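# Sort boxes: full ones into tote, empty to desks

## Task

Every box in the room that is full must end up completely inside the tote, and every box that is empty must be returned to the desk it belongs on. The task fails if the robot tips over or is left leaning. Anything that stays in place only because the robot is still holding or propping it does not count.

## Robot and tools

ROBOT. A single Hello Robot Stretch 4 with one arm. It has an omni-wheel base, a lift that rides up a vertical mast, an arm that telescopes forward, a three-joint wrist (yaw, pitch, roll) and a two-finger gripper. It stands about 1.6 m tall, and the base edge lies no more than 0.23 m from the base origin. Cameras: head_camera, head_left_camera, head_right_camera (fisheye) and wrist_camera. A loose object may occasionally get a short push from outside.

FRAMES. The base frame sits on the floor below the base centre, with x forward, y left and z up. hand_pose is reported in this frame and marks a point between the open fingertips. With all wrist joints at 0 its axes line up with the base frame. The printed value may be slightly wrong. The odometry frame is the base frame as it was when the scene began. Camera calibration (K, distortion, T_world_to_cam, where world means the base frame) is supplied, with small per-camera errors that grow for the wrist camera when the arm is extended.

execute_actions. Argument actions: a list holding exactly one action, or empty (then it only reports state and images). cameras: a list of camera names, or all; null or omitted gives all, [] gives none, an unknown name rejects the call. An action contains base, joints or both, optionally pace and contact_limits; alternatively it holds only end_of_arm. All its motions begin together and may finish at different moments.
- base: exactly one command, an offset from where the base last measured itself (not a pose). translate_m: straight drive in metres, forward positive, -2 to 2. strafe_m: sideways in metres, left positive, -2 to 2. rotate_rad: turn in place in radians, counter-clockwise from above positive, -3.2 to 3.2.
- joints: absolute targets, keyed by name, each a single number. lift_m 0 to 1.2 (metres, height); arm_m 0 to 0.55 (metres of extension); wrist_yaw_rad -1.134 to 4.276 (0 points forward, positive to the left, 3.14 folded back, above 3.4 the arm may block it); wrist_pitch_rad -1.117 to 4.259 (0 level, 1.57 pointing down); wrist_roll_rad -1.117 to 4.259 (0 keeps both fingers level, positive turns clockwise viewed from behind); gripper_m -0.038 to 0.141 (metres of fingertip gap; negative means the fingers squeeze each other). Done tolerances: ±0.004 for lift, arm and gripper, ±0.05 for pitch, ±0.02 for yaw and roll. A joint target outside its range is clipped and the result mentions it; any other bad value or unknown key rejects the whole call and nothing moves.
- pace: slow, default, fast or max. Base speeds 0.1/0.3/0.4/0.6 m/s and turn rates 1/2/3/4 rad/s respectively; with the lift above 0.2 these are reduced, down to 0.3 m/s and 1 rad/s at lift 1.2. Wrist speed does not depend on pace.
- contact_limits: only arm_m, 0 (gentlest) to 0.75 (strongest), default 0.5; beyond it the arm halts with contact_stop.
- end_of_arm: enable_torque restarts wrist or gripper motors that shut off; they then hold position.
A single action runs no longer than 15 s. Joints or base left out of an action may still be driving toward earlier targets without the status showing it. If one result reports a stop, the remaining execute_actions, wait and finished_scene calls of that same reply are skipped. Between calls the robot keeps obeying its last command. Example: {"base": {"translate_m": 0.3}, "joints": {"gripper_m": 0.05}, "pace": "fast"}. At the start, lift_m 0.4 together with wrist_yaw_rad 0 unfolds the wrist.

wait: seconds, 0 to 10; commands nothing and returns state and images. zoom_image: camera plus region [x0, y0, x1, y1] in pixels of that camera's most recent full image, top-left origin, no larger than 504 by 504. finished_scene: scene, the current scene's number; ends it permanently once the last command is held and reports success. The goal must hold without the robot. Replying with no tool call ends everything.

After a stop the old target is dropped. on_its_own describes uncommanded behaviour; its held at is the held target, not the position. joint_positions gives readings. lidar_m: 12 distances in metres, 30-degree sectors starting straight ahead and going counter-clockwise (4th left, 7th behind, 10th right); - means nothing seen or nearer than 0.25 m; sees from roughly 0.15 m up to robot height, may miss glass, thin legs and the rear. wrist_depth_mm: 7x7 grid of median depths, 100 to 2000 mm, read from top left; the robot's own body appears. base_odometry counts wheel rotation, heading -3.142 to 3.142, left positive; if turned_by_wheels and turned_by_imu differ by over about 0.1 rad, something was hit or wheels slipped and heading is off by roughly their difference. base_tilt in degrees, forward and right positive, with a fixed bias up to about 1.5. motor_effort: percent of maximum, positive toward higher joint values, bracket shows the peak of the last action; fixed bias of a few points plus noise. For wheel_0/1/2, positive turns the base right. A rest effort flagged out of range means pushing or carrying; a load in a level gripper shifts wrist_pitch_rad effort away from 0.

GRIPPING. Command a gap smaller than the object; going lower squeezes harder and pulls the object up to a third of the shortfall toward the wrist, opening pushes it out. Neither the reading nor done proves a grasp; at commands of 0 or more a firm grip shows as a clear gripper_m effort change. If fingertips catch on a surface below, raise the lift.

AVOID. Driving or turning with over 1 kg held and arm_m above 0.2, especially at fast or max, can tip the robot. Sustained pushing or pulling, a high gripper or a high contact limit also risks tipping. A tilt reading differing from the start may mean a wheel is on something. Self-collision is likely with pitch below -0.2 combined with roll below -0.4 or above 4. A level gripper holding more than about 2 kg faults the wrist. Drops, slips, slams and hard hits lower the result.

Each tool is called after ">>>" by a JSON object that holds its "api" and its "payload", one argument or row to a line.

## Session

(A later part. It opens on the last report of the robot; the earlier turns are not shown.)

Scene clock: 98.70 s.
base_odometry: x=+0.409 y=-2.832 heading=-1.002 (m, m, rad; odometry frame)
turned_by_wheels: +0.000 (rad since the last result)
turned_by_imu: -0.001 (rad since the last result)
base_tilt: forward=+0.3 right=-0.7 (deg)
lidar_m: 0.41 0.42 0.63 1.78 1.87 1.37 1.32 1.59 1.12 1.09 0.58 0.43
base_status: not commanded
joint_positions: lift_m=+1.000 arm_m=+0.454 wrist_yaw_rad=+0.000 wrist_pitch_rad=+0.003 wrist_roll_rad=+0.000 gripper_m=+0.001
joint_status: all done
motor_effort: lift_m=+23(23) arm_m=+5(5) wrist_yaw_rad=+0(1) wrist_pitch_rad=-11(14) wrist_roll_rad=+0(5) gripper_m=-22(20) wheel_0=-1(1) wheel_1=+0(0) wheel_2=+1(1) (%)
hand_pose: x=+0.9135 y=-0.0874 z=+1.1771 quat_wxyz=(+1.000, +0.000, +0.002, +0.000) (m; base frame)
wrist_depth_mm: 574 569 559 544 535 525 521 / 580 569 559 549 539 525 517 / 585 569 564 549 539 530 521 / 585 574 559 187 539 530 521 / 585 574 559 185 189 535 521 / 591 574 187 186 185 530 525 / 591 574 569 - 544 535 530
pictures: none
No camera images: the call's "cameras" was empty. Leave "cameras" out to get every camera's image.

>>> {"api": "wait", "payload": {
  "seconds": 1
}}

>>> {"api": "wait", "payload": {
  "seconds": 1
}}

>>> {"api": "wait", "payload": {
  "seconds": 1
}}

Scene clock: 101.10 s.
base_odometry: x=+0.409 y=-2.832 heading=-1.002 (m, m, rad; odometry frame)
turned_by_wheels: +0.000 (rad since the last result)
turned_by_imu: +0.000 (rad since the last result)
base_tilt: forward=+0.3 right=-0.7 (deg)
lidar_m: 0.40 0.43 0.61 1.78 1.84 1.38 1.31 1.59 1.13 1.09 0.57 0.44
base_status: not commanded
joint_positions: lift_m=+1.000 arm_m=+0.454 wrist_yaw_rad=+0.000 wrist_pitch_rad=+0.003 wrist_roll_rad=+0.000 gripper_m=+0.001
joint_status: all done
motor_effort: lift_m=+23(23) arm_m=+5(5) wrist_yaw_rad=+1(1) wrist_pitch_rad=-10(14) wrist_roll_rad=+1(5) gripper_m=-22(20) wheel_0=-1(1) wheel_1=+0(0) wheel_2=+1(1) (%)
hand_pose: x=+0.9135 y=-0.0874 z=+1.1771 quat_wxyz=(+1.000, +0.000, +0.002, +0.000) (m; base frame)
wrist_depth_mm: 580 569 554 549 535 525 517 / 580 574 559 544 535 525 517 / 585 569 559 554 539 530 521 / 585 574 559 187 539 535 521 / 585 574 564 185 189 530 525 / 591 574 187 186 184 530 525 / 591 580 569 - 549 535 530
wait: 1.00 s; at rest from the start
pictures: head_camera, head_left_camera, head_right_camera, wrist_camera
camera_calibration (this result's frames):
wrist_camera: T_world_to_cam=[[0.0484827, -0.998702, -0.0155985, -0.101976], [-0.0382857, 0.0137472, -0.999172, 1.26031], [0.99809, 0.0490398, -0.0375695, -0.632351], [0, 0, 0, 1]] pos_world=[0.68434, -0.0881589, 1.23392]
Images, in order (width x height): head_camera 420x560, head_left_camera 420x672, head_right_camera 420x672, wrist_camera 616x392.

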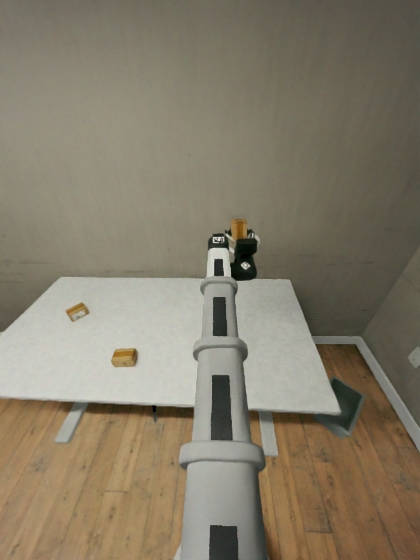

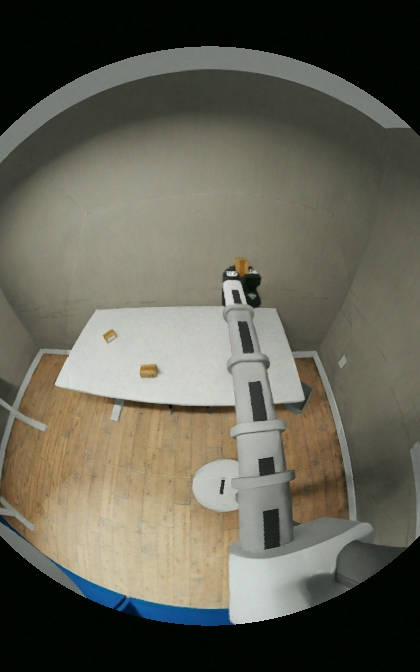

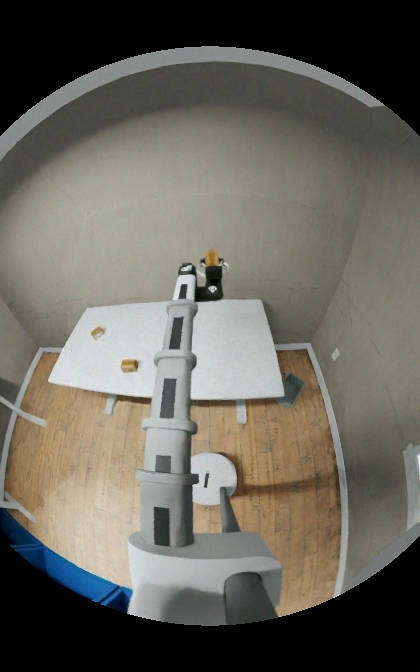

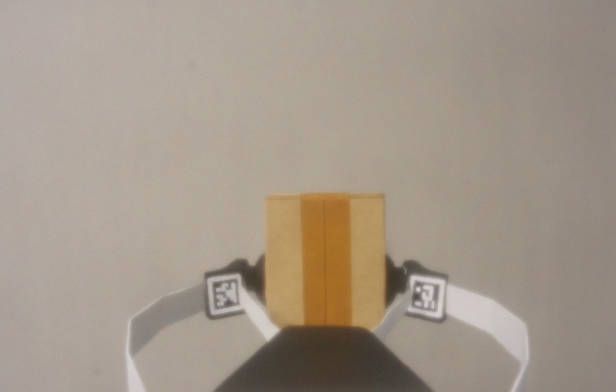

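Scene clock: 102.10 s.
base_odometry: x=+0.409 y=-2.832 heading=-1.002 (m, m, rad; odometry frame)
turned_by_wheels: +0.000 (rad since the last result)
turned_by_imu: +0.000 (rad since the last result)
base_tilt: forward=+0.1 right=-0.7 (deg)
lidar_m: 0.39 0.42 0.61 1.79 1.84 1.38 1.31 1.59 1.12 1.09 0.58 0.43
base_status: not commanded
joint_positions: lift_m=+1.000 arm_m=+0.454 wrist_yaw_rad=+0.000 wrist_pitch_rad=+0.003 wrist_roll_rad=+0.000 gripper_m=+0.001
joint_status: all done
motor_effort: lift_m=+23(23) arm_m=+5(5) wrist_yaw_rad=+1(1) wrist_pitch_rad=-10(14) wrist_roll_rad=+1(5) gripper_m=-22(20) wheel_0=-1(1) wheel_1=+0(0) wheel_2=+1(1) (%)
hand_pose: x=+0.9135 y=-0.0874 z=+1.1771 quat_wxyz=(+1.000, +0.000, +0.002, +0.000) (m; base frame)
wrist_depth_mm: 580 564 554 544 535 525 517 / 580 569 554 549 535 525 517 / 585 569 564 549 539 530 521 / 585 569 559 187 539 530 521 / 585 574 564 186 189 530 521 / 585 574 187 186 184 525 525 / 591 580 569 - 544 535 530
wait: 1.00 s; at rest by 0.27 s
pictures: head_camera, head_left_camera, head_right_camera, wrist_camera
camera_calibration (this result's frames):
wrist_camera: T_world_to_cam=[[0.0484827, -0.998702, -0.0155985, -0.101976], [-0.0382856, 0.0137472, -0.999172, 1.26031], [0.99809, 0.0490397, -0.0375695, -0.632351], [0, 0, 0, 1]] pos_world=[0.68434, -0.0881589, 1.23392]
Images, in order (width x height): head_camera 420x560, head_left_camera 420x672, head_right_camera 420x672, wrist_camera 616x392.

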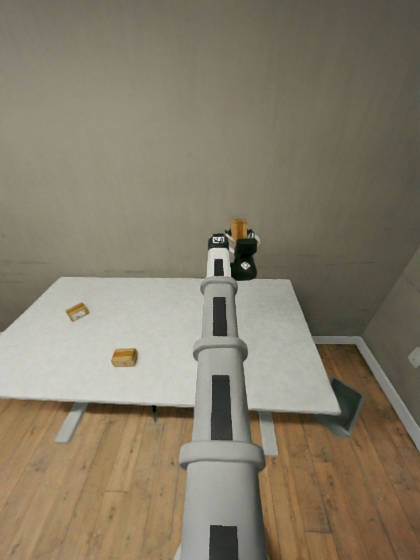

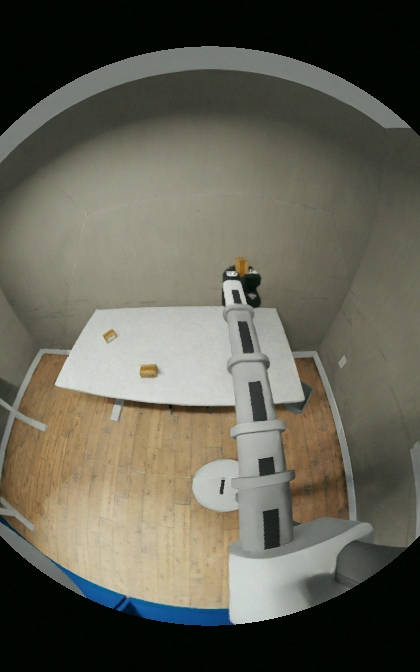

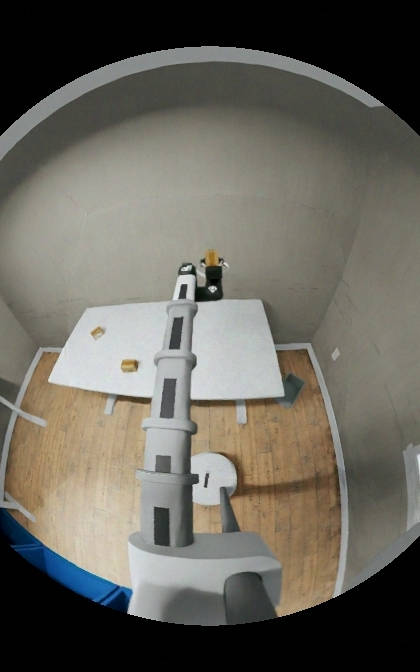

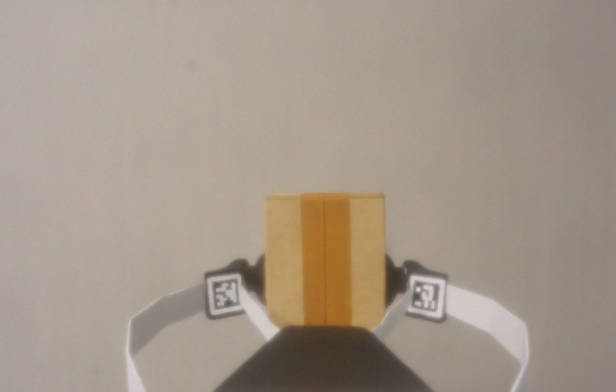

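Scene clock: 103.10 s.
base_odometry: x=+0.409 y=-2.832 heading=-1.002 (m, m, rad; odometry frame)
turned_by_wheels: +0.000 (rad since the last result)
turned_by_imu: +0.000 (rad since the last result)
base_tilt: forward=+0.3 right=-0.6 (deg)
lidar_m: 0.39 0.44 0.63 1.78 1.85 1.35 1.33 1.58 1.14 1.08 0.62 0.43
base_status: not commanded
joint_positions: lift_m=+1.000 arm_m=+0.454 wrist_yaw_rad=+0.000 wrist_pitch_rad=+0.003 wrist_roll_rad=+0.000 gripper_m=+0.001
joint_status: all done
motor_effort: lift_m=+23(23) arm_m=+5(5) wrist_yaw_rad=+1(1) wrist_pitch_rad=-10(14) wrist_roll_rad=+1(5) gripper_m=-22(20) wheel_0=-1(1) wheel_1=+0(0) wheel_2=+1(1) (%)
hand_pose: x=+0.9135 y=-0.0874 z=+1.1771 quat_wxyz=(+1.000, +0.000, +0.002, +0.000) (m; base frame)
wrist_depth_mm: 580 564 559 544 535 525 521 / 580 569 559 549 535 525 517 / 580 569 559 549 539 530 525 / 585 574 564 187 539 530 521 / 585 574 564 185 189 535 525 / 591 574 187 186 184 530 530 / 591 580 574 - 544 539 530
wait: 1.00 s; at rest by 0.27 s
pictures: head_camera, head_left_camera, head_right_camera, wrist_camera
camera_calibration (this result's frames):
wrist_camera: T_world_to_cam=[[0.0484826, -0.998702, -0.0155985, -0.101976], [-0.0382859, 0.0137472, -0.999172, 1.26031], [0.99809, 0.0490396, -0.0375697, -0.632351], [0, 0, 0, 1]] pos_world=[0.68434, -0.0881589, 1.23392]
Images, in order (width x height): head_camera 420x560, head_left_camera 420x672, head_right_camera 420x672, wrist_camera 616x392.

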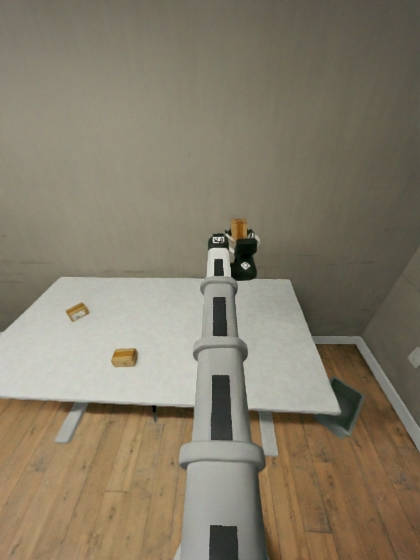

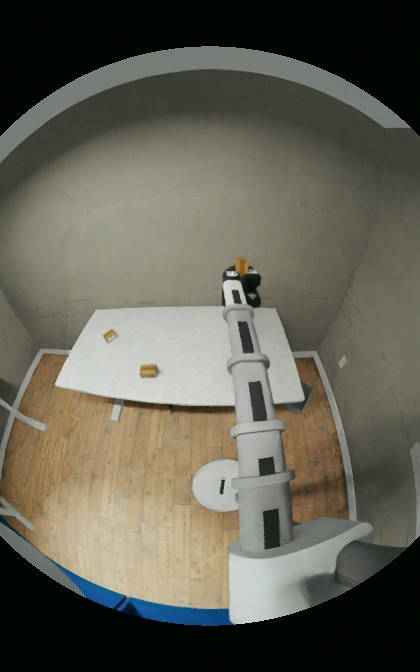

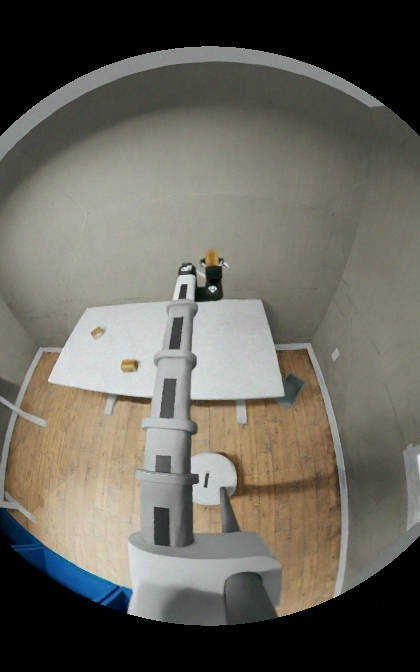

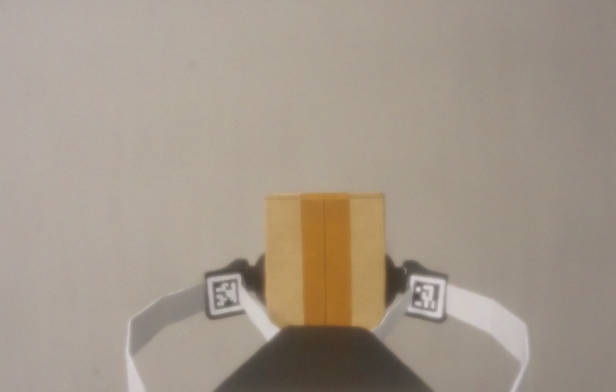

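>>> {"api": "execute_actions", "payload": {
  "actions": [
    {"joints":{"lift_m":0.92,"wrist_pitch_rad":1.57}}
  ],
  "cameras": []
}}

>>> {"api": "execute_actions", "payload": {
  "actions": [
    {"joints":{"lift_m":0.858}}
  ],
  "cameras": []
}}

>>> {"api": "execute_actions", "payload": {
  "actions": [
    {"joints":{"gripper_m":0.1}}
  ],
  "cameras": ["wrist_camera"]
}}

>>> {"api": "execute_actions", "payload": {
  "actions": [
    {"joints":{"lift_m":1.0}}
  ],
  "cameras": ["wrist_camera"]
}}

>>> {"api": "execute_actions", "payload": {
  "actions": [
    {"joints":{"wrist_pitch_rad":0.0}}
  ],
  "cameras": []
}}

>>> {"api": "wait", "payload": {
  "seconds": 1
}}

Scene clock: 110.77 s.
base_odometry: x=+0.409 y=-2.832 heading=-1.002 (m, m, rad; odometry frame)
turned_by_wheels: +0.000 (rad since the last result)
turned_by_imu: -0.001 (rad since the last result)
base_tilt: forward=+0.2 right=-0.7 (deg)
lidar_m: 0.39 0.43 0.59 1.79 1.84 1.35 1.32 1.57 1.14 1.08 0.59 0.42
base_status: not commanded
joint_positions: lift_m=+0.920 arm_m=+0.454 wrist_yaw_rad=+0.000 wrist_pitch_rad=+1.570 wrist_roll_rad=+0.000 gripper_m=+0.001
joint_status: all done
motor_effort: lift_m=+18(21) arm_m=+5(5) wrist_yaw_rad=+1(1) wrist_pitch_rad=-1(8) wrist_roll_rad=+0(1) gripper_m=-24(23) wheel_0=-1(1) wheel_1=+0(0) wheel_2=+1(1) (%)
hand_pose: x=+0.6254 y=-0.0874 z=+0.8099 quat_wxyz=(+0.708, +0.000, +0.707, +0.000) (m; base frame)
wrist_depth_mm: 325 320 317 314 310 306 304 / 325 322 319 315 312 307 306 / 327 324 320 317 312 309 306 / 327 324 320 187 312 309 307 / 329 325 322 185 189 310 307 / 330 325 187 186 185 310 307 / 330 327 324 - 314 314 309
pictures: none
No camera images: the call's "cameras" was empty. Leave "cameras" out to get every camera's image.

Scene clock: 111.97 s.
base_odometry: x=+0.409 y=-2.832 heading=-1.002 (m, m, rad; odometry frame)
turned_by_wheels: +0.000 (rad since the last result)
turned_by_imu: +0.000 (rad since the last result)
base_tilt: forward=+0.2 right=-0.9 (deg)
lidar_m: 0.41 0.43 0.63 1.79 1.87 1.36 1.31 1.58 1.12 1.09 0.59 0.44
base_status: not commanded
joint_positions: lift_m=+0.858 arm_m=+0.454 wrist_yaw_rad=+0.000 wrist_pitch_rad=+1.570 wrist_roll_rad=+0.000 gripper_m=+0.001
joint_status: all done
motor_effort: lift_m=+17(17) arm_m=+5(5) wrist_yaw_rad=+1(1) wrist_pitch_rad=-1(0) wrist_roll_rad=+1(1) gripper_m=-23(20) wheel_0=-1(1) wheel_1=+0(0) wheel_2=+1(1) (%)
hand_pose: x=+0.6253 y=-0.0874 z=+0.7480 quat_wxyz=(+0.707, +0.000, +0.707, +0.000) (m; base frame)
wrist_depth_mm: 262 258 255 253 249 247 - / 262 259 256 254 250 248 245 / 263 259 256 254 251 248 246 / 264 260 257 187 251 249 247 / 264 262 258 185 189 250 247 / 265 262 187 186 185 249 248 / 266 263 260 - 253 251 -
pictures: none
No camera images: the call's "cameras" was empty. Leave "cameras" out to get every camera's image.

Scene clock: 113.77 s.
base_odometry: x=+0.409 y=-2.832 heading=-1.002 (m, m, rad; odometry frame)
turned_by_wheels: +0.000 (rad since the last result)
turned_by_imu: +0.000 (rad since the last result)
base_tilt: forward=+0.4 right=-0.6 (deg)
lidar_m: 0.39 0.42 0.62 1.78 1.86 1.36 1.31 1.58 1.14 1.08 0.60 0.43
base_status: not commanded
joint_positions: lift_m=+0.858 arm_m=+0.454 wrist_yaw_rad=+0.000 wrist_pitch_rad=+1.570 wrist_roll_rad=+0.000 gripper_m=+0.100
joint_status: all done
motor_effort: lift_m=+17(17) arm_m=+5(5) wrist_yaw_rad=+2(1) wrist_pitch_rad=+0(1) wrist_roll_rad=+1(2) gripper_m=+0(22) wheel_0=-1(1) wheel_1=+0(0) wheel_2=+1(1) (%)
hand_pose: x=+0.6253 y=-0.0874 z=+0.7480 quat_wxyz=(+0.707, +0.000, +0.707, +0.000) (m; base frame)
wrist_depth_mm: 260 258 255 253 250 247 - / 262 259 256 254 251 247 245 / 263 260 257 254 251 249 246 / 264 260 257 208 252 248 247 / 265 262 257 205 251 249 247 / 265 263 225 205 204 250 249 / 266 263 260 - 253 251 -
pictures: wrist_camera
camera_calibration (this result's frames):
wrist_camera: T_world_to_cam=[[-0.0155124, -0.998698, -0.0485962, -0.0299824], [-0.999321, 0.0138612, 0.0341344, 0.648639], [-0.0334163, 0.0490927, -0.998235, 1.00276], [0, 0, 0, 1]] pos_world=[0.681242, -0.0881625, 0.977394]
Images, in order (width x height): wrist_camera 616x392.

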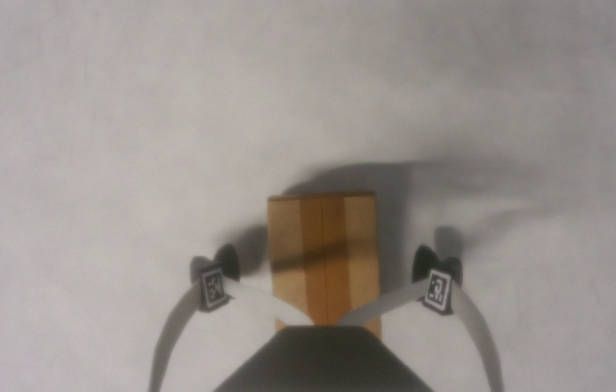

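Scene clock: 115.43 s.
base_odometry: x=+0.409 y=-2.832 heading=-1.002 (m, m, rad; odometry frame)
turned_by_wheels: +0.000 (rad since the last result)
turned_by_imu: +0.000 (rad since the last result)
base_tilt: forward=+0.2 right=-0.7 (deg)
lidar_m: 0.41 0.43 0.62 1.80 1.86 1.36 1.30 1.58 1.12 1.09 0.60 0.42
base_status: not commanded
joint_positions: lift_m=+1.000 arm_m=+0.454 wrist_yaw_rad=+0.000 wrist_pitch_rad=+1.570 wrist_roll_rad=+0.000 gripper_m=+0.100
joint_status: all done
motor_effort: lift_m=+23(24) arm_m=+5(5) wrist_yaw_rad=+1(0) wrist_pitch_rad=-1(1) wrist_roll_rad=+3(0) gripper_m=+1(0) wheel_0=-1(1) wheel_1=+0(0) wheel_2=+1(1) (%)
hand_pose: x=+0.6253 y=-0.0874 z=+0.8895 quat_wxyz=(+0.707, +0.000, +0.707, +0.000) (m; base frame)
wrist_depth_mm: 404 404 399 394 389 384 382 / 407 404 399 394 392 387 382 / 410 407 402 397 392 387 384 / 413 407 399 397 394 387 384 / 413 407 402 347 394 389 387 / 415 410 225 351 394 387 387 / 415 410 407 - 394 392 387
pictures: wrist_camera
camera_calibration (this result's frames):
wrist_camera: T_world_to_cam=[[-0.0155128, -0.998698, -0.0485962, -0.0231055], [-0.999321, 0.0138614, 0.0341366, 0.643808], [-0.0334186, 0.0490927, -0.998235, 1.14402], [0, 0, 0, 1]] pos_world=[0.681244, -0.0881625, 1.1189]
Images, in order (width x height): wrist_camera 616x392.

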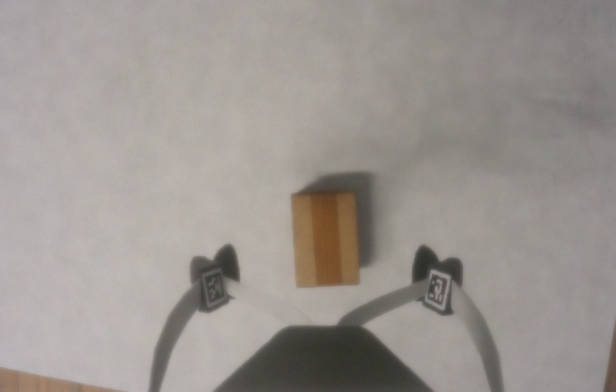

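Scene clock: 116.93 s.
base_odometry: x=+0.409 y=-2.832 heading=-1.002 (m, m, rad; odometry frame)
turned_by_wheels: +0.000 (rad since the last result)
turned_by_imu: +0.000 (rad since the last result)
base_tilt: forward=+0.1 right=-0.7 (deg)
lidar_m: 0.38 0.43 0.62 1.79 1.85 1.38 1.33 1.59 1.10 1.09 0.56 0.44
base_status: not commanded
joint_positions: lift_m=+1.000 arm_m=+0.454 wrist_yaw_rad=+0.000 wrist_pitch_rad=+0.003 wrist_roll_rad=+0.000 gripper_m=+0.100
joint_status: all done
motor_effort: lift_m=+23(23) arm_m=+5(5) wrist_yaw_rad=+1(1) wrist_pitch_rad=-9(14) wrist_roll_rad=-1(0) gripper_m=+1(0) wheel_0=-1(1) wheel_1=+0(0) wheel_2=+1(1) (%)
hand_pose: x=+0.9135 y=-0.0874 z=+1.1772 quat_wxyz=(+1.000, +0.000, +0.001, +0.000) (m; base frame)
wrist_depth_mm: 580 564 554 544 535 525 517 / 580 569 554 549 535 525 517 / 585 574 559 544 539 530 517 / 585 574 564 549 539 530 521 / 585 580 559 554 544 530 525 / 591 580 225 554 544 530 525 / 591 580 569 - 544 535 530
pictures: none
No camera images: the call's "cameras" was empty. Leave "cameras" out to get every camera's image.

Scene clock: 117.93 s.
base_odometry: x=+0.409 y=-2.832 heading=-1.002 (m, m, rad; odometry frame)
turned_by_wheels: +0.000 (rad since the last result)
turned_by_imu: +0.000 (rad since the last result)
base_tilt: forward=+0.4 right=-0.8 (deg)
lidar_m: 0.40 0.43 0.62 1.79 1.83 1.37 1.32 1.61 1.15 1.11 0.57 0.44
base_status: not commanded
joint_positions: lift_m=+1.000 arm_m=+0.454 wrist_yaw_rad=+0.000 wrist_pitch_rad=+0.003 wrist_roll_rad=+0.000 gripper_m=+0.100
joint_status: all done
motor_effort: lift_m=+23(23) arm_m=+4(5) wrist_yaw_rad=+1(1) wrist_pitch_rad=-10(14) wrist_roll_rad=-1(0) gripper_m=-1(0) wheel_0=-1(1) wheel_1=+0(0) wheel_2=+1(1) (%)
hand_pose: x=+0.9135 y=-0.0874 z=+1.1772 quat_wxyz=(+1.000, +0.000, +0.001, +0.000) (m; base frame)
wrist_depth_mm: 580 569 554 539 535 525 517 / 580 569 559 549 535 525 517 / 580 569 559 549 539 530 521 / 585 574 559 549 539 535 525 / 585 580 564 554 544 530 521 / 591 580 225 554 544 530 525 / 591 580 569 - 544 535 530
wait: 1.00 s; at rest by 0.27 s
pictures: head_camera, head_left_camera, head_right_camera, wrist_camera
camera_calibration (this result's frames):
wrist_camera: T_world_to_cam=[[0.0484823, -0.998701, -0.0156503, -0.101915], [-0.0379942, 0.0138134, -0.999182, 1.26015], [0.998101, 0.0490373, -0.0372751, -0.632725], [0, 0, 0, 1]] pos_world=[0.684343, -0.0881629, 1.23394]
Images, in order (width x height): head_camera 420x560, head_left_camera 420x672, head_right_camera 420x672, wrist_camera 616x392.

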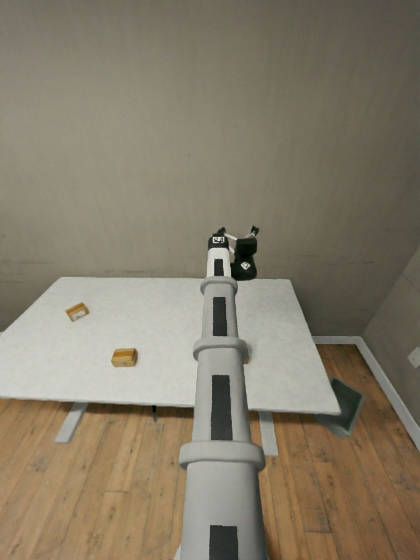

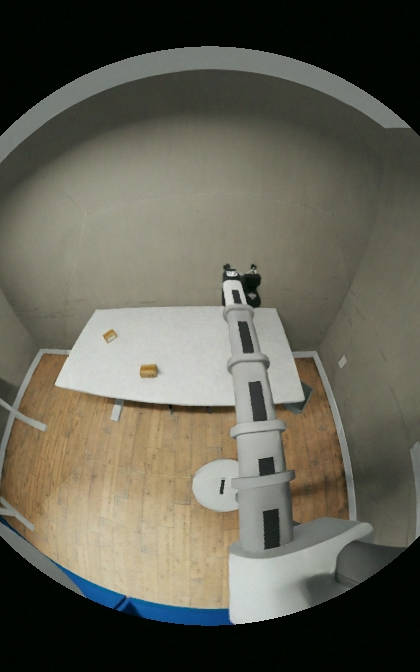

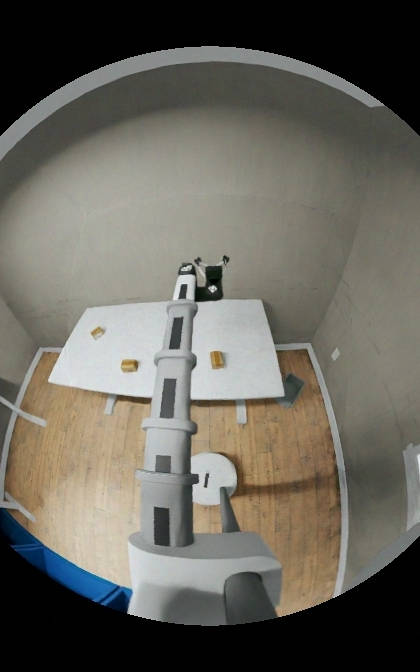

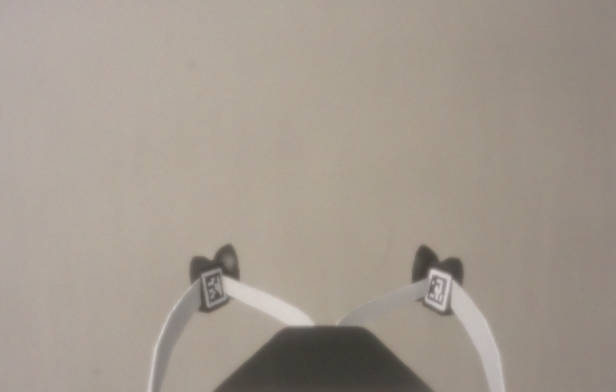

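>>> {"api": "execute_actions", "payload": {
  "actions": [
    {"base":{"strafe_m":0.525},"joints":{"wrist_pitch_rad":1.57,"arm_m":0.4,"gripper_m":0.14}}
  ],
  "cameras": ["head_camera","wrist_camera"]
}}

Scene clock: 123.73 s.
base_odometry: x=+0.852 y=-2.549 heading=-1.002 (m, m, rad; odometry frame)
turned_by_wheels: +0.000 (rad since the last result)
turned_by_imu: -0.002 (rad since the last result)
base_tilt: forward=+0.3 right=-0.6 (deg)
lidar_m: 0.41 0.45 0.64 1.26 1.33 1.37 1.30 1.39 1.69 1.62 0.61 0.45
base_status: done
joint_positions: lift_m=+1.000 arm_m=+0.401 wrist_yaw_rad=+0.000 wrist_pitch_rad=+1.570 wrist_roll_rad=+0.000 gripper_m=+0.140
joint_status: all done
motor_effort: lift_m=+23(23) arm_m=-5(2) wrist_yaw_rad=+2(1) wrist_pitch_rad=-1(7) wrist_roll_rad=+0(1) gripper_m=+3(3) wheel_0=+0(8) wheel_1=-1(9) wheel_2=+1(1) (%)
hand_pose: x=+0.5721 y=-0.0874 z=+0.8895 quat_wxyz=(+0.707, +0.000, +0.707, +0.000) (m; base frame)
wrist_depth_mm: 407 402 399 394 389 387 379 / 407 404 399 394 389 384 382 / 410 404 399 394 392 389 384 / 410 407 402 397 389 387 384 / 413 407 402 397 394 387 384 / 415 410 402 399 394 387 387 / 1160 1160 1160 - 397 392 389
pictures: head_camera, wrist_camera
camera_calibration (this result's frames):
wrist_camera: T_world_to_cam=[[-0.0154954, -0.998698, -0.0485965, -0.0239398], [-0.999322, 0.013845, 0.0341145, 0.590587], [-0.0333972, 0.0490922, -0.998236, 1.14226], [0, 0, 0, 1]] pos_world=[0.627964, -0.0881616, 1.11894]
Images, in order (width x height): head_camera 420x560, wrist_camera 616x392.

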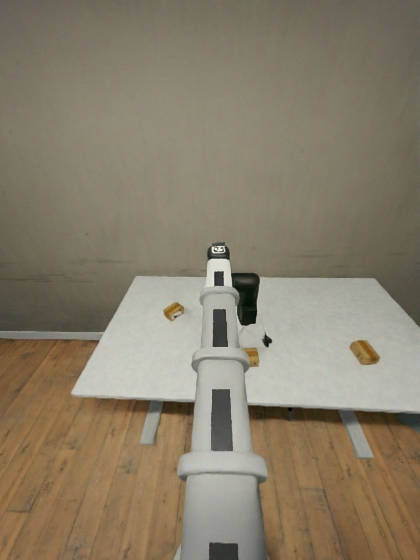

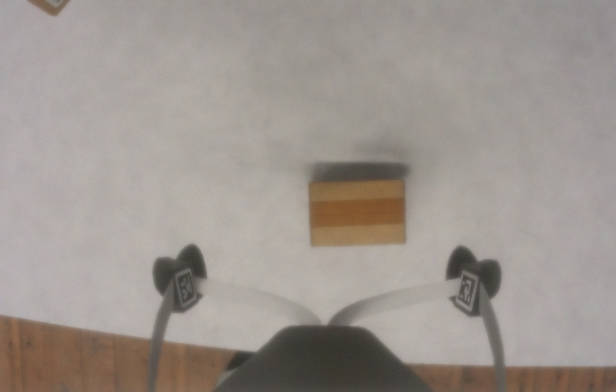

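>>> {"api": "execute_actions", "payload": {
  "actions": [
    {"base":{"strafe_m":-0.033},"joints":{"wrist_roll_rad":1.54,"arm_m":0.426,"lift_m":0.93,"gripper_m":0.12}}
  ],
  "cameras": ["wrist_camera"]
}}

Scene clock: 128.90 s.
base_odometry: x=+0.824 y=-2.567 heading=-1.002 (m, m, rad; odometry frame)
turned_by_wheels: +0.000 (rad since the last result)
turned_by_imu: -0.001 (rad since the last result)
base_tilt: forward=+0.3 right=-0.8 (deg)
lidar_m: 0.39 0.46 0.66 1.30 1.37 1.35 1.30 1.39 1.64 1.58 0.62 0.45
base_status: done
joint_positions: lift_m=+0.930 arm_m=+0.425 wrist_yaw_rad=+0.000 wrist_pitch_rad=+1.570 wrist_roll_rad=+1.540 gripper_m=+0.120
joint_status: all done
motor_effort: lift_m=+17(21) arm_m=+5(3) wrist_yaw_rad=+1(1) wrist_pitch_rad=-2(1) wrist_roll_rad=+0(7) gripper_m=+1(2) wheel_0=-1(9) wheel_1=+1(9) wheel_2=+0(1) (%)
hand_pose: x=+0.5962 y=-0.0874 z=+0.8200 quat_wxyz=(+0.508, +0.492, +0.508, -0.492) (m; base frame)
wrist_depth_mm: 334 332 327 322 319 314 1008 / 338 332 327 324 320 317 1008 / 338 334 329 325 322 317 1008 / 340 336 330 325 322 320 809 / 343 338 332 277 324 320 809 / 345 340 332 277 324 322 809 / 345 340 338 - 325 322 1025
pictures: wrist_camera
camera_calibration (this result's frames):
wrist_camera: T_world_to_cam=[[-0.998662, -0.0153341, -0.0493883, 0.645861], [-0.0170827, 0.999235, 0.0351781, 0.11673], [0.0488111, 0.0359747, -0.99816, 1.02341], [0, 0, 0, 1]] pos_world=[0.597037, -0.143554, 1.04932]
Images, in order (width x height): wrist_camera 616x392.

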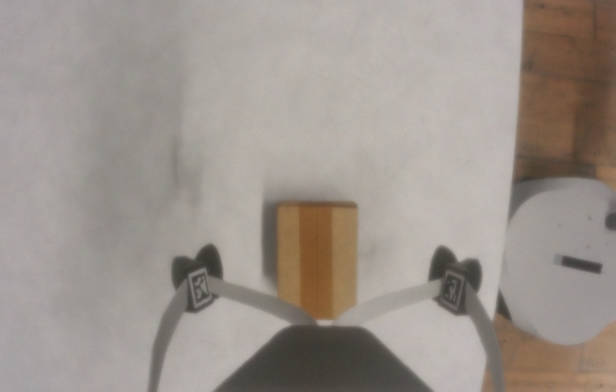

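>>> {"api": "execute_actions", "payload": {
  "actions": [
    {"joints":{"arm_m":0.433,"lift_m":0.858,"gripper_m":0.1}}
  ],
  "cameras": ["wrist_camera"]
}}

>>> {"api": "execute_actions", "payload": {
  "actions": [
    {"joints":{"gripper_m":0.0}}
  ],
  "cameras": ["wrist_camera"]
}}

>>> {"api": "execute_actions", "payload": {
  "actions": [
    {"joints":{"lift_m":0.93}}
  ],
  "cameras": ["wrist_camera"]
}}

>>> {"api": "execute_actions", "payload": {
  "actions": [
    {"joints":{"lift_m":1.0,"wrist_pitch_rad":0.0,"wrist_roll_rad":0}}
  ],
  "cameras": ["wrist_camera"]
}}

>>> {"api": "wait", "payload": {
  "seconds": 1
}}

Scene clock: 134.43 s.
base_odometry: x=+0.824 y=-2.567 heading=-1.002 (m, m, rad; odometry frame)
turned_by_wheels: +0.000 (rad since the last result)
turned_by_imu: -0.001 (rad since the last result)
base_tilt: forward=+0.3 right=-0.6 (deg)
lidar_m: 0.41 0.45 0.64 1.29 1.37 1.36 1.29 1.39 1.65 1.57 0.61 0.46
base_status: not commanded
joint_positions: lift_m=+0.858 arm_m=+0.432 wrist_yaw_rad=+0.000 wrist_pitch_rad=+1.570 wrist_roll_rad=+1.540 gripper_m=+0.100
joint_status: all done
motor_effort: lift_m=+17(17) arm_m=+5(2) wrist_yaw_rad=+1(1) wrist_pitch_rad=-2(2) wrist_roll_rad=+1(1) gripper_m=+0(1) wheel_0=-1(1) wheel_1=+1(1) wheel_2=+0(0) (%)
hand_pose: x=+0.6032 y=-0.0874 z=+0.7480 quat_wxyz=(+0.508, +0.492, +0.508, -0.492) (m; base frame)
wrist_depth_mm: 262 258 254 251 248 244 - / 263 259 255 252 248 245 243 / 264 260 256 253 250 246 244 / 265 262 257 254 250 248 245 / 267 264 258 206 250 248 247 / 267 265 202 204 204 249 492 / 268 265 263 - 253 251 759
pictures: wrist_camera
camera_calibration (this result's frames):
wrist_camera: T_world_to_cam=[[-0.998662, -0.0153189, -0.049388, 0.649307], [-0.0170674, 0.999235, 0.0351782, 0.119372], [0.0488114, 0.035974, -0.99816, 0.951223], [0, 0, 0, 1]] pos_world=[0.604045, -0.143554, 0.977342]
Images, in order (width x height): wrist_camera 616x392.

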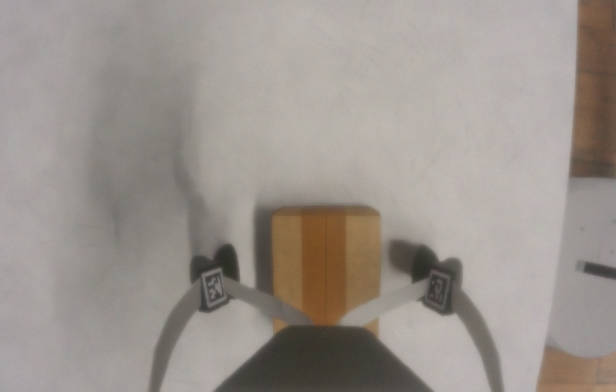

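Scene clock: 136.23 s.
base_odometry: x=+0.824 y=-2.567 heading=-1.002 (m, m, rad; odometry frame)
turned_by_wheels: +0.000 (rad since the last result)
turned_by_imu: +0.000 (rad since the last result)
base_tilt: forward=+0.3 right=-0.7 (deg)
lidar_m: 0.41 0.45 0.64 1.30 1.38 1.36 1.31 1.40 1.64 1.56 0.59 0.45
base_status: not commanded
joint_positions: lift_m=+0.858 arm_m=+0.432 wrist_yaw_rad=+0.000 wrist_pitch_rad=+1.570 wrist_roll_rad=+1.540 gripper_m=+0.001
joint_status: all done
motor_effort: lift_m=+18(18) arm_m=+5(5) wrist_yaw_rad=+1(1) wrist_pitch_rad=-2(3) wrist_roll_rad=+2(0) gripper_m=-23(21) wheel_0=-1(1) wheel_1=+1(1) wheel_2=+0(0) (%)
hand_pose: x=+0.6032 y=-0.0874 z=+0.7479 quat_wxyz=(+0.508, +0.492, +0.508, -0.492) (m; base frame)
wrist_depth_mm: 260 257 253 250 247 243 - / 260 258 254 251 248 244 242 / 263 259 256 253 249 246 243 / 265 262 257 254 250 247 245 / 265 263 258 187 189 248 246 / 267 262 187 187 186 247 492 / 267 264 260 - 253 250 759
pictures: wrist_camera
camera_calibration (this result's frames):
wrist_camera: T_world_to_cam=[[-0.998665, -0.0153186, -0.049341, 0.649258], [-0.0170654, 0.999235, 0.035179, 0.119373], [0.0487644, 0.035974, -0.998162, 0.951191], [0, 0, 0, 1]] pos_world=[0.604044, -0.143554, 0.977279]
Images, in order (width x height): wrist_camera 616x392.

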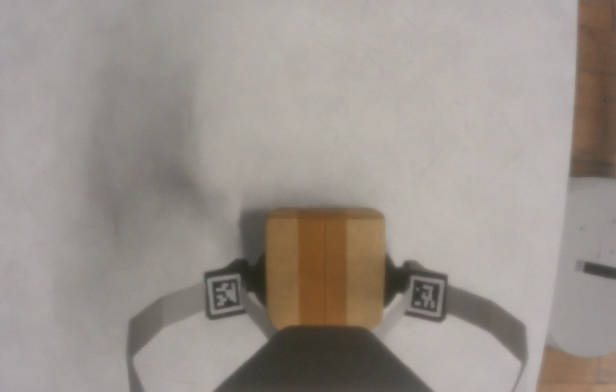

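Scene clock: 137.50 s.
base_odometry: x=+0.824 y=-2.567 heading=-1.002 (m, m, rad; odometry frame)
turned_by_wheels: +0.000 (rad since the last result)
turned_by_imu: +0.000 (rad since the last result)
base_tilt: forward=+0.2 right=-0.7 (deg)
lidar_m: 0.43 0.45 0.66 1.30 1.38 1.36 1.29 1.40 1.63 1.59 0.58 0.45
base_status: not commanded
joint_positions: lift_m=+0.930 arm_m=+0.432 wrist_yaw_rad=+0.000 wrist_pitch_rad=+1.570 wrist_roll_rad=+1.540 gripper_m=+0.001
joint_status: all done
motor_effort: lift_m=+24(26) arm_m=+5(5) wrist_yaw_rad=+1(1) wrist_pitch_rad=-2(2) wrist_roll_rad=+2(1) gripper_m=-22(23) wheel_0=-1(2) wheel_1=+1(0) wheel_2=+0(0) (%)
hand_pose: x=+0.6032 y=-0.0874 z=+0.8194 quat_wxyz=(+0.508, +0.492, +0.508, -0.492) (m; base frame)
wrist_depth_mm: 334 330 325 322 317 312 1008 / 334 330 327 322 319 314 1008 / 338 334 327 324 320 315 991 / 338 334 329 324 320 319 809 / 342 336 330 187 189 319 809 / 342 336 187 188 186 319 809 / 343 340 334 - 324 322 1025
pictures: wrist_camera
camera_calibration (this result's frames):
wrist_camera: T_world_to_cam=[[-0.998665, -0.0153185, -0.049341, 0.652787], [-0.0170653, 0.999235, 0.035179, 0.116858], [0.0487644, 0.035974, -0.998162, 1.02254], [0, 0, 0, 1]] pos_world=[0.604046, -0.143554, 1.04876]
Images, in order (width x height): wrist_camera 616x392.

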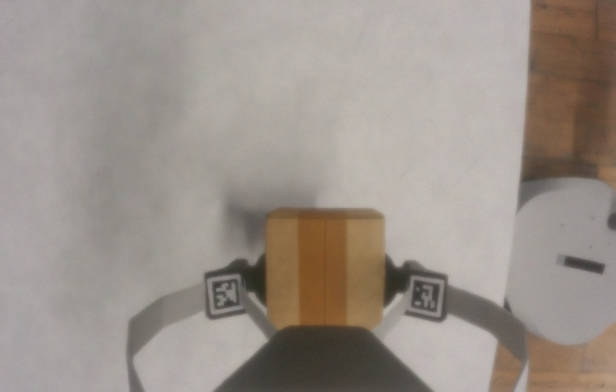

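Scene clock: 138.97 s.
base_odometry: x=+0.824 y=-2.567 heading=-1.002 (m, m, rad; odometry frame)
turned_by_wheels: +0.000 (rad since the last result)
turned_by_imu: +0.000 (rad since the last result)
base_tilt: forward=+0.2 right=-0.7 (deg)
lidar_m: 0.42 0.42 0.65 1.29 1.37 1.37 1.31 1.40 1.63 1.59 0.61 0.46
base_status: not commanded
joint_positions: lift_m=+1.000 arm_m=+0.432 wrist_yaw_rad=+0.000 wrist_pitch_rad=+0.006 wrist_roll_rad=+0.000 gripper_m=+0.001
joint_status: all done
motor_effort: lift_m=+24(25) arm_m=+5(5) wrist_yaw_rad=+1(1) wrist_pitch_rad=-17(22) wrist_roll_rad=-3(5) gripper_m=-20(21) wheel_0=-1(1) wheel_1=+0(1) wheel_2=+0(0) (%)
hand_pose: x=+0.8916 y=-0.0875 z=+1.1762 quat_wxyz=(+1.000, +0.000, +0.003, +0.000) (m; base frame)
wrist_depth_mm: 609 597 585 574 564 554 544 / 609 597 585 580 569 554 544 / 615 597 591 580 569 559 549 / 615 609 597 580 569 559 549 / 621 609 597 187 189 559 554 / 615 609 186 187 186 559 559 / 627 615 603 - 574 569 559
pictures: wrist_camera
camera_calibration (this result's frames):
wrist_camera: T_world_to_cam=[[0.0483782, -0.998693, -0.0164578, -0.0998355], [-0.0409578, 0.0144797, -0.999056, 1.26096], [0.997989, 0.0490066, -0.0402038, -0.607264], [0, 0, 0, 1]] pos_world=[0.662519, -0.0882034, 1.23371]
Images, in order (width x height): wrist_camera 616x392.

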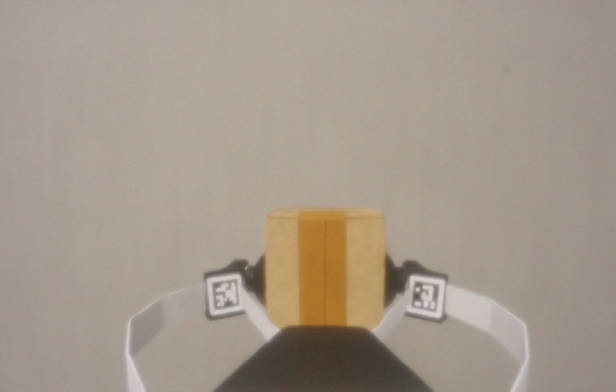

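Scene clock: 139.97 s.
base_odometry: x=+0.824 y=-2.567 heading=-1.002 (m, m, rad; odometry frame)
turned_by_wheels: +0.000 (rad since the last result)
turned_by_imu: +0.000 (rad since the last result)
base_tilt: forward=+0.3 right=-0.7 (deg)
lidar_m: 0.42 0.46 0.66 1.29 1.38 1.35 1.29 1.40 1.66 1.59 0.61 0.43
base_status: not commanded
joint_positions: lift_m=+1.000 arm_m=+0.432 wrist_yaw_rad=+0.000 wrist_pitch_rad=+0.006 wrist_roll_rad=+0.000 gripper_m=+0.001
joint_status: all done
motor_effort: lift_m=+24(25) arm_m=+5(5) wrist_yaw_rad=+1(1) wrist_pitch_rad=-17(22) wrist_roll_rad=-3(5) gripper_m=-20(21) wheel_0=-1(1) wheel_1=+1(1) wheel_2=+0(0) (%)
hand_pose: x=+0.8916 y=-0.0875 z=+1.1763 quat_wxyz=(+1.000, +0.000, +0.003, +0.000) (m; base frame)
wrist_depth_mm: 603 597 585 574 564 549 544 / 609 603 591 574 564 554 549 / 615 603 591 580 569 559 549 / 615 603 591 580 569 559 554 / 621 609 597 187 189 564 554 / 627 609 186 187 186 559 554 / 627 615 603 - 580 569 554
wait: 1.00 s; at rest by 0.27 s
pictures: head_camera, head_left_camera, head_right_camera, wrist_camera
camera_calibration (this result's frames):
wrist_camera: T_world_to_cam=[[0.0483792, -0.998694, -0.0164532, -0.0998416], [-0.0409015, 0.0144778, -0.999058, 1.26092], [0.997991, 0.0490066, -0.0401477, -0.607333], [0, 0, 0, 1]] pos_world=[0.662517, -0.0882033, 1.23371]
Images, in order (width x height): head_camera 420x560, head_left_camera 420x672, head_right_camera 420x672, wrist_camera 616x392.

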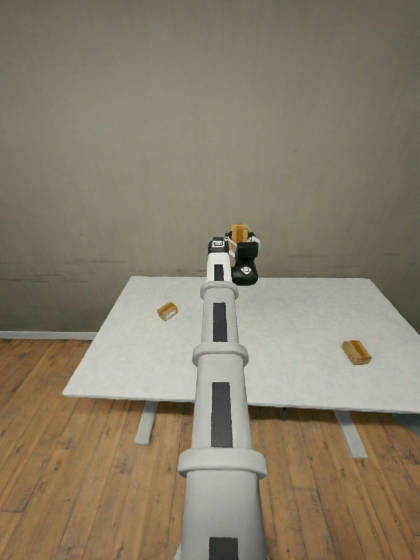

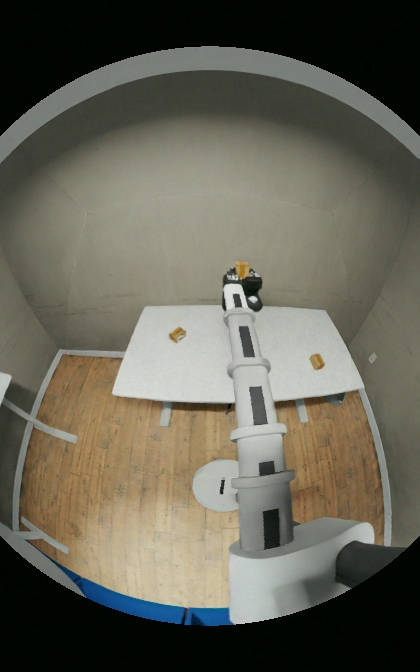

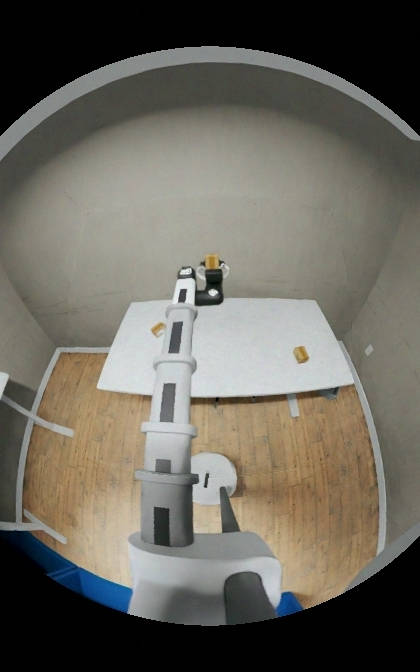

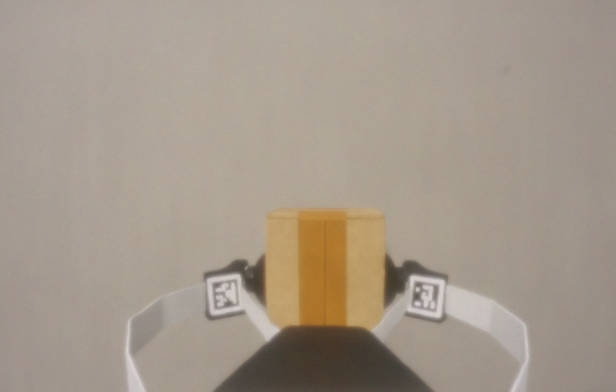

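>>> {"api": "execute_actions", "payload": {
  "actions": [
    {"base":{"strafe_m":-1.1},"joints":{"arm_m":0.15,"wrist_pitch_rad":1.57}}
  ],
  "cameras": ["head_camera","head_right_camera","wrist_camera"]
}}

Scene clock: 155.93 s.
base_odometry: x=-0.103 y=-3.159 heading=-1.002 (m, m, rad; odometry frame)
turned_by_wheels: +0.000 (rad since the last result)
turned_by_imu: +0.000 (rad since the last result)
base_tilt: forward=+0.2 right=-0.6 (deg)
lidar_m: 0.55 0.44 0.58 2.39 1.87 1.41 1.80 0.69 0.51 0.48 0.52 0.60
base_status: done
joint_positions: lift_m=+1.000 arm_m=+0.151 wrist_yaw_rad=+0.000 wrist_pitch_rad=+1.570 wrist_roll_rad=+0.000 gripper_m=+0.001
joint_status: all done
motor_effort: lift_m=+24(24) arm_m=-5(2) wrist_yaw_rad=+2(1) wrist_pitch_rad=-1(16) wrist_roll_rad=-2(2) gripper_m=-22(24) wheel_0=+1(8) wheel_1=+2(9) wheel_2=+1(1) (%)
hand_pose: x=+0.3220 y=-0.0874 z=+0.8894 quat_wxyz=(+0.707, +0.000, +0.707, +0.000) (m; base frame)
wrist_depth_mm: 404 1138 1118 1118 1078 1042 732 / 407 1138 1118 1118 1098 1025 707 / 410 1138 1138 1118 1098 1025 707 / 1182 1138 1138 1118 1118 1025 699 / 1160 1160 1118 187 189 1025 691 / 1182 1138 187 188 186 788 668 / 1182 1160 1160 - 1118 976 676
pictures: head_camera, head_right_camera, wrist_camera
camera_calibration (this result's frames):
wrist_camera: T_world_to_cam=[[-0.0163701, -0.998685, -0.0485901, -0.0275424], [-0.999295, 0.014699, 0.0345523, 0.34033], [-0.0337926, 0.0491215, -0.998221, 1.13394], [0, 0, 0, 1]] pos_world=[0.377958, -0.0882096, 1.11883]
Images, in order (width x height): head_camera 420x560, head_right_camera 420x672, wrist_camera 616x392.

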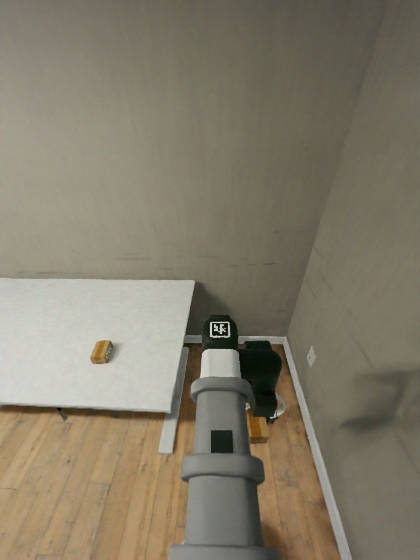

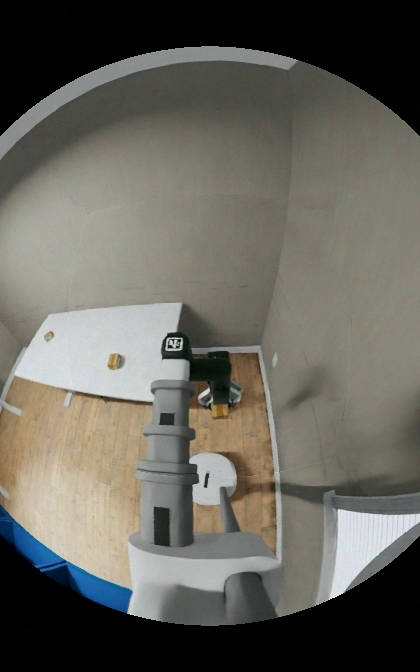

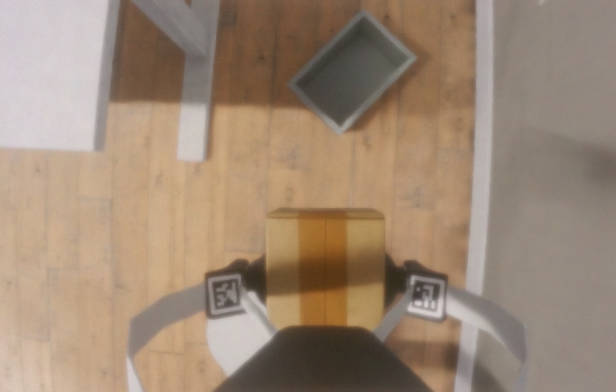

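>>> {"api": "execute_actions", "payload": {
  "actions": [
    {"base":{"strafe_m":-0.123},"joints":{"wrist_roll_rad":0.785}}
  ],
  "cameras": []
}}

>>> {"api": "execute_actions", "payload": {
  "actions": [
    {"base":{"translate_m":0.15},"joints":{"arm_m":0.39,"lift_m":0.5}}
  ],
  "cameras": ["head_camera","wrist_camera"]
}}

Scene clock: 170.10 s.
base_odometry: x=-0.207 y=-3.226 heading=-1.002 (m, m, rad; odometry frame)
turned_by_wheels: +0.000 (rad since the last result)
turned_by_imu: -0.001 (rad since the last result)
base_tilt: forward=+0.3 right=-0.8 (deg)
lidar_m: 0.53 0.50 0.57 1.78 1.88 1.42 1.50 0.52 0.38 0.37 0.40 0.56
base_status: done
joint_positions: lift_m=+1.000 arm_m=+0.151 wrist_yaw_rad=+0.000 wrist_pitch_rad=+1.570 wrist_roll_rad=+0.785 gripper_m=+0.001
joint_status: all done
motor_effort: lift_m=+24(24) arm_m=-5(5) wrist_yaw_rad=+1(1) wrist_pitch_rad=-1(2) wrist_roll_rad=+0(4) gripper_m=-22(21) wheel_0=+0(8) wheel_1=+0(11) wheel_2=+1(1) (%)
hand_pose: x=+0.3220 y=-0.0874 z=+0.8894 quat_wxyz=(+0.654, +0.271, +0.653, -0.270) (m; base frame)
wrist_depth_mm: 1025 1138 1138 1118 691 477 382 / 1138 1138 1118 1118 904 564 436 / 1160 1160 1118 1118 1098 723 517 / 976 1160 1138 1118 1098 960 634 / 1160 1160 1138 187 189 1118 820 / 1160 1160 187 187 186 809 1098 / 1182 1182 1138 - 917 904 1078
pictures: none
No camera images: the call's "cameras" was empty. Leave "cameras" out to get every camera's image.

Scene clock: 173.03 s.
base_odometry: x=-0.126 y=-3.352 heading=-1.002 (m, m, rad; odometry frame)
turned_by_wheels: +0.000 (rad since the last result)
turned_by_imu: -0.001 (rad since the last result)
base_tilt: forward=+0.4 right=-0.7 (deg)
lidar_m: 0.51 0.39 0.37 1.16 2.07 1.59 1.48 0.51 0.40 0.38 0.41 0.56
base_status: done
joint_positions: lift_m=+0.500 arm_m=+0.389 wrist_yaw_rad=+0.000 wrist_pitch_rad=+1.570 wrist_roll_rad=+0.785 gripper_m=+0.001
joint_status: all done
motor_effort: lift_m=+18(22) arm_m=+4(9) wrist_yaw_rad=+0(2) wrist_pitch_rad=-1(3) wrist_roll_rad=+2(1) gripper_m=-24(23) wheel_0=+0(5) wheel_1=+0(2) wheel_2=+0(9) (%)
hand_pose: x=+0.5603 y=-0.0874 z=+0.3899 quat_wxyz=(+0.654, +0.270, +0.653, -0.270) (m; base frame)
wrist_depth_mm: 554 627 621 609 603 488 392 / 615 634 621 615 603 554 449 / 640 634 627 615 609 597 504 / 647 634 621 615 603 603 597 / 647 640 627 187 189 609 597 / 634 640 187 187 187 603 597 / 615 647 634 - 615 609 603
pictures: head_camera, wrist_camera
camera_calibration (this result's frames):
wrist_camera: T_world_to_cam=[[-0.71676, -0.695574, -0.0493088, 0.371318], [-0.697228, 0.71602, 0.034483, 0.487869], [0.0113206, 0.0590955, -0.998188, 0.618905], [0, 0, 0, 1]] pos_world=[0.599295, -0.127619, 0.619269]
Images, in order (width x height): head_camera 420x560, wrist_camera 616x392.

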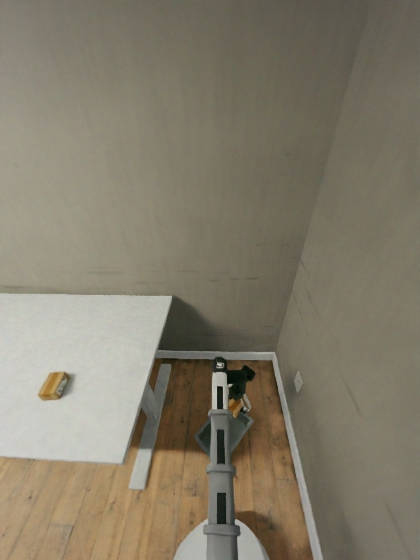

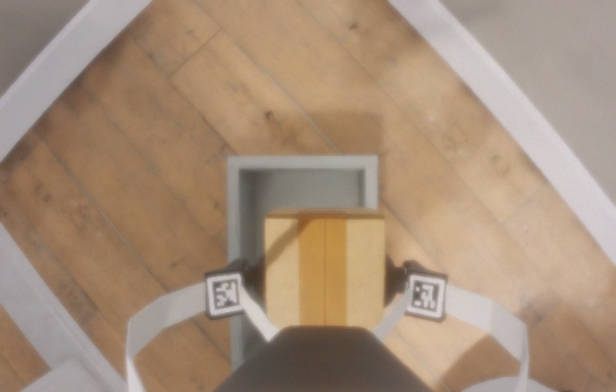

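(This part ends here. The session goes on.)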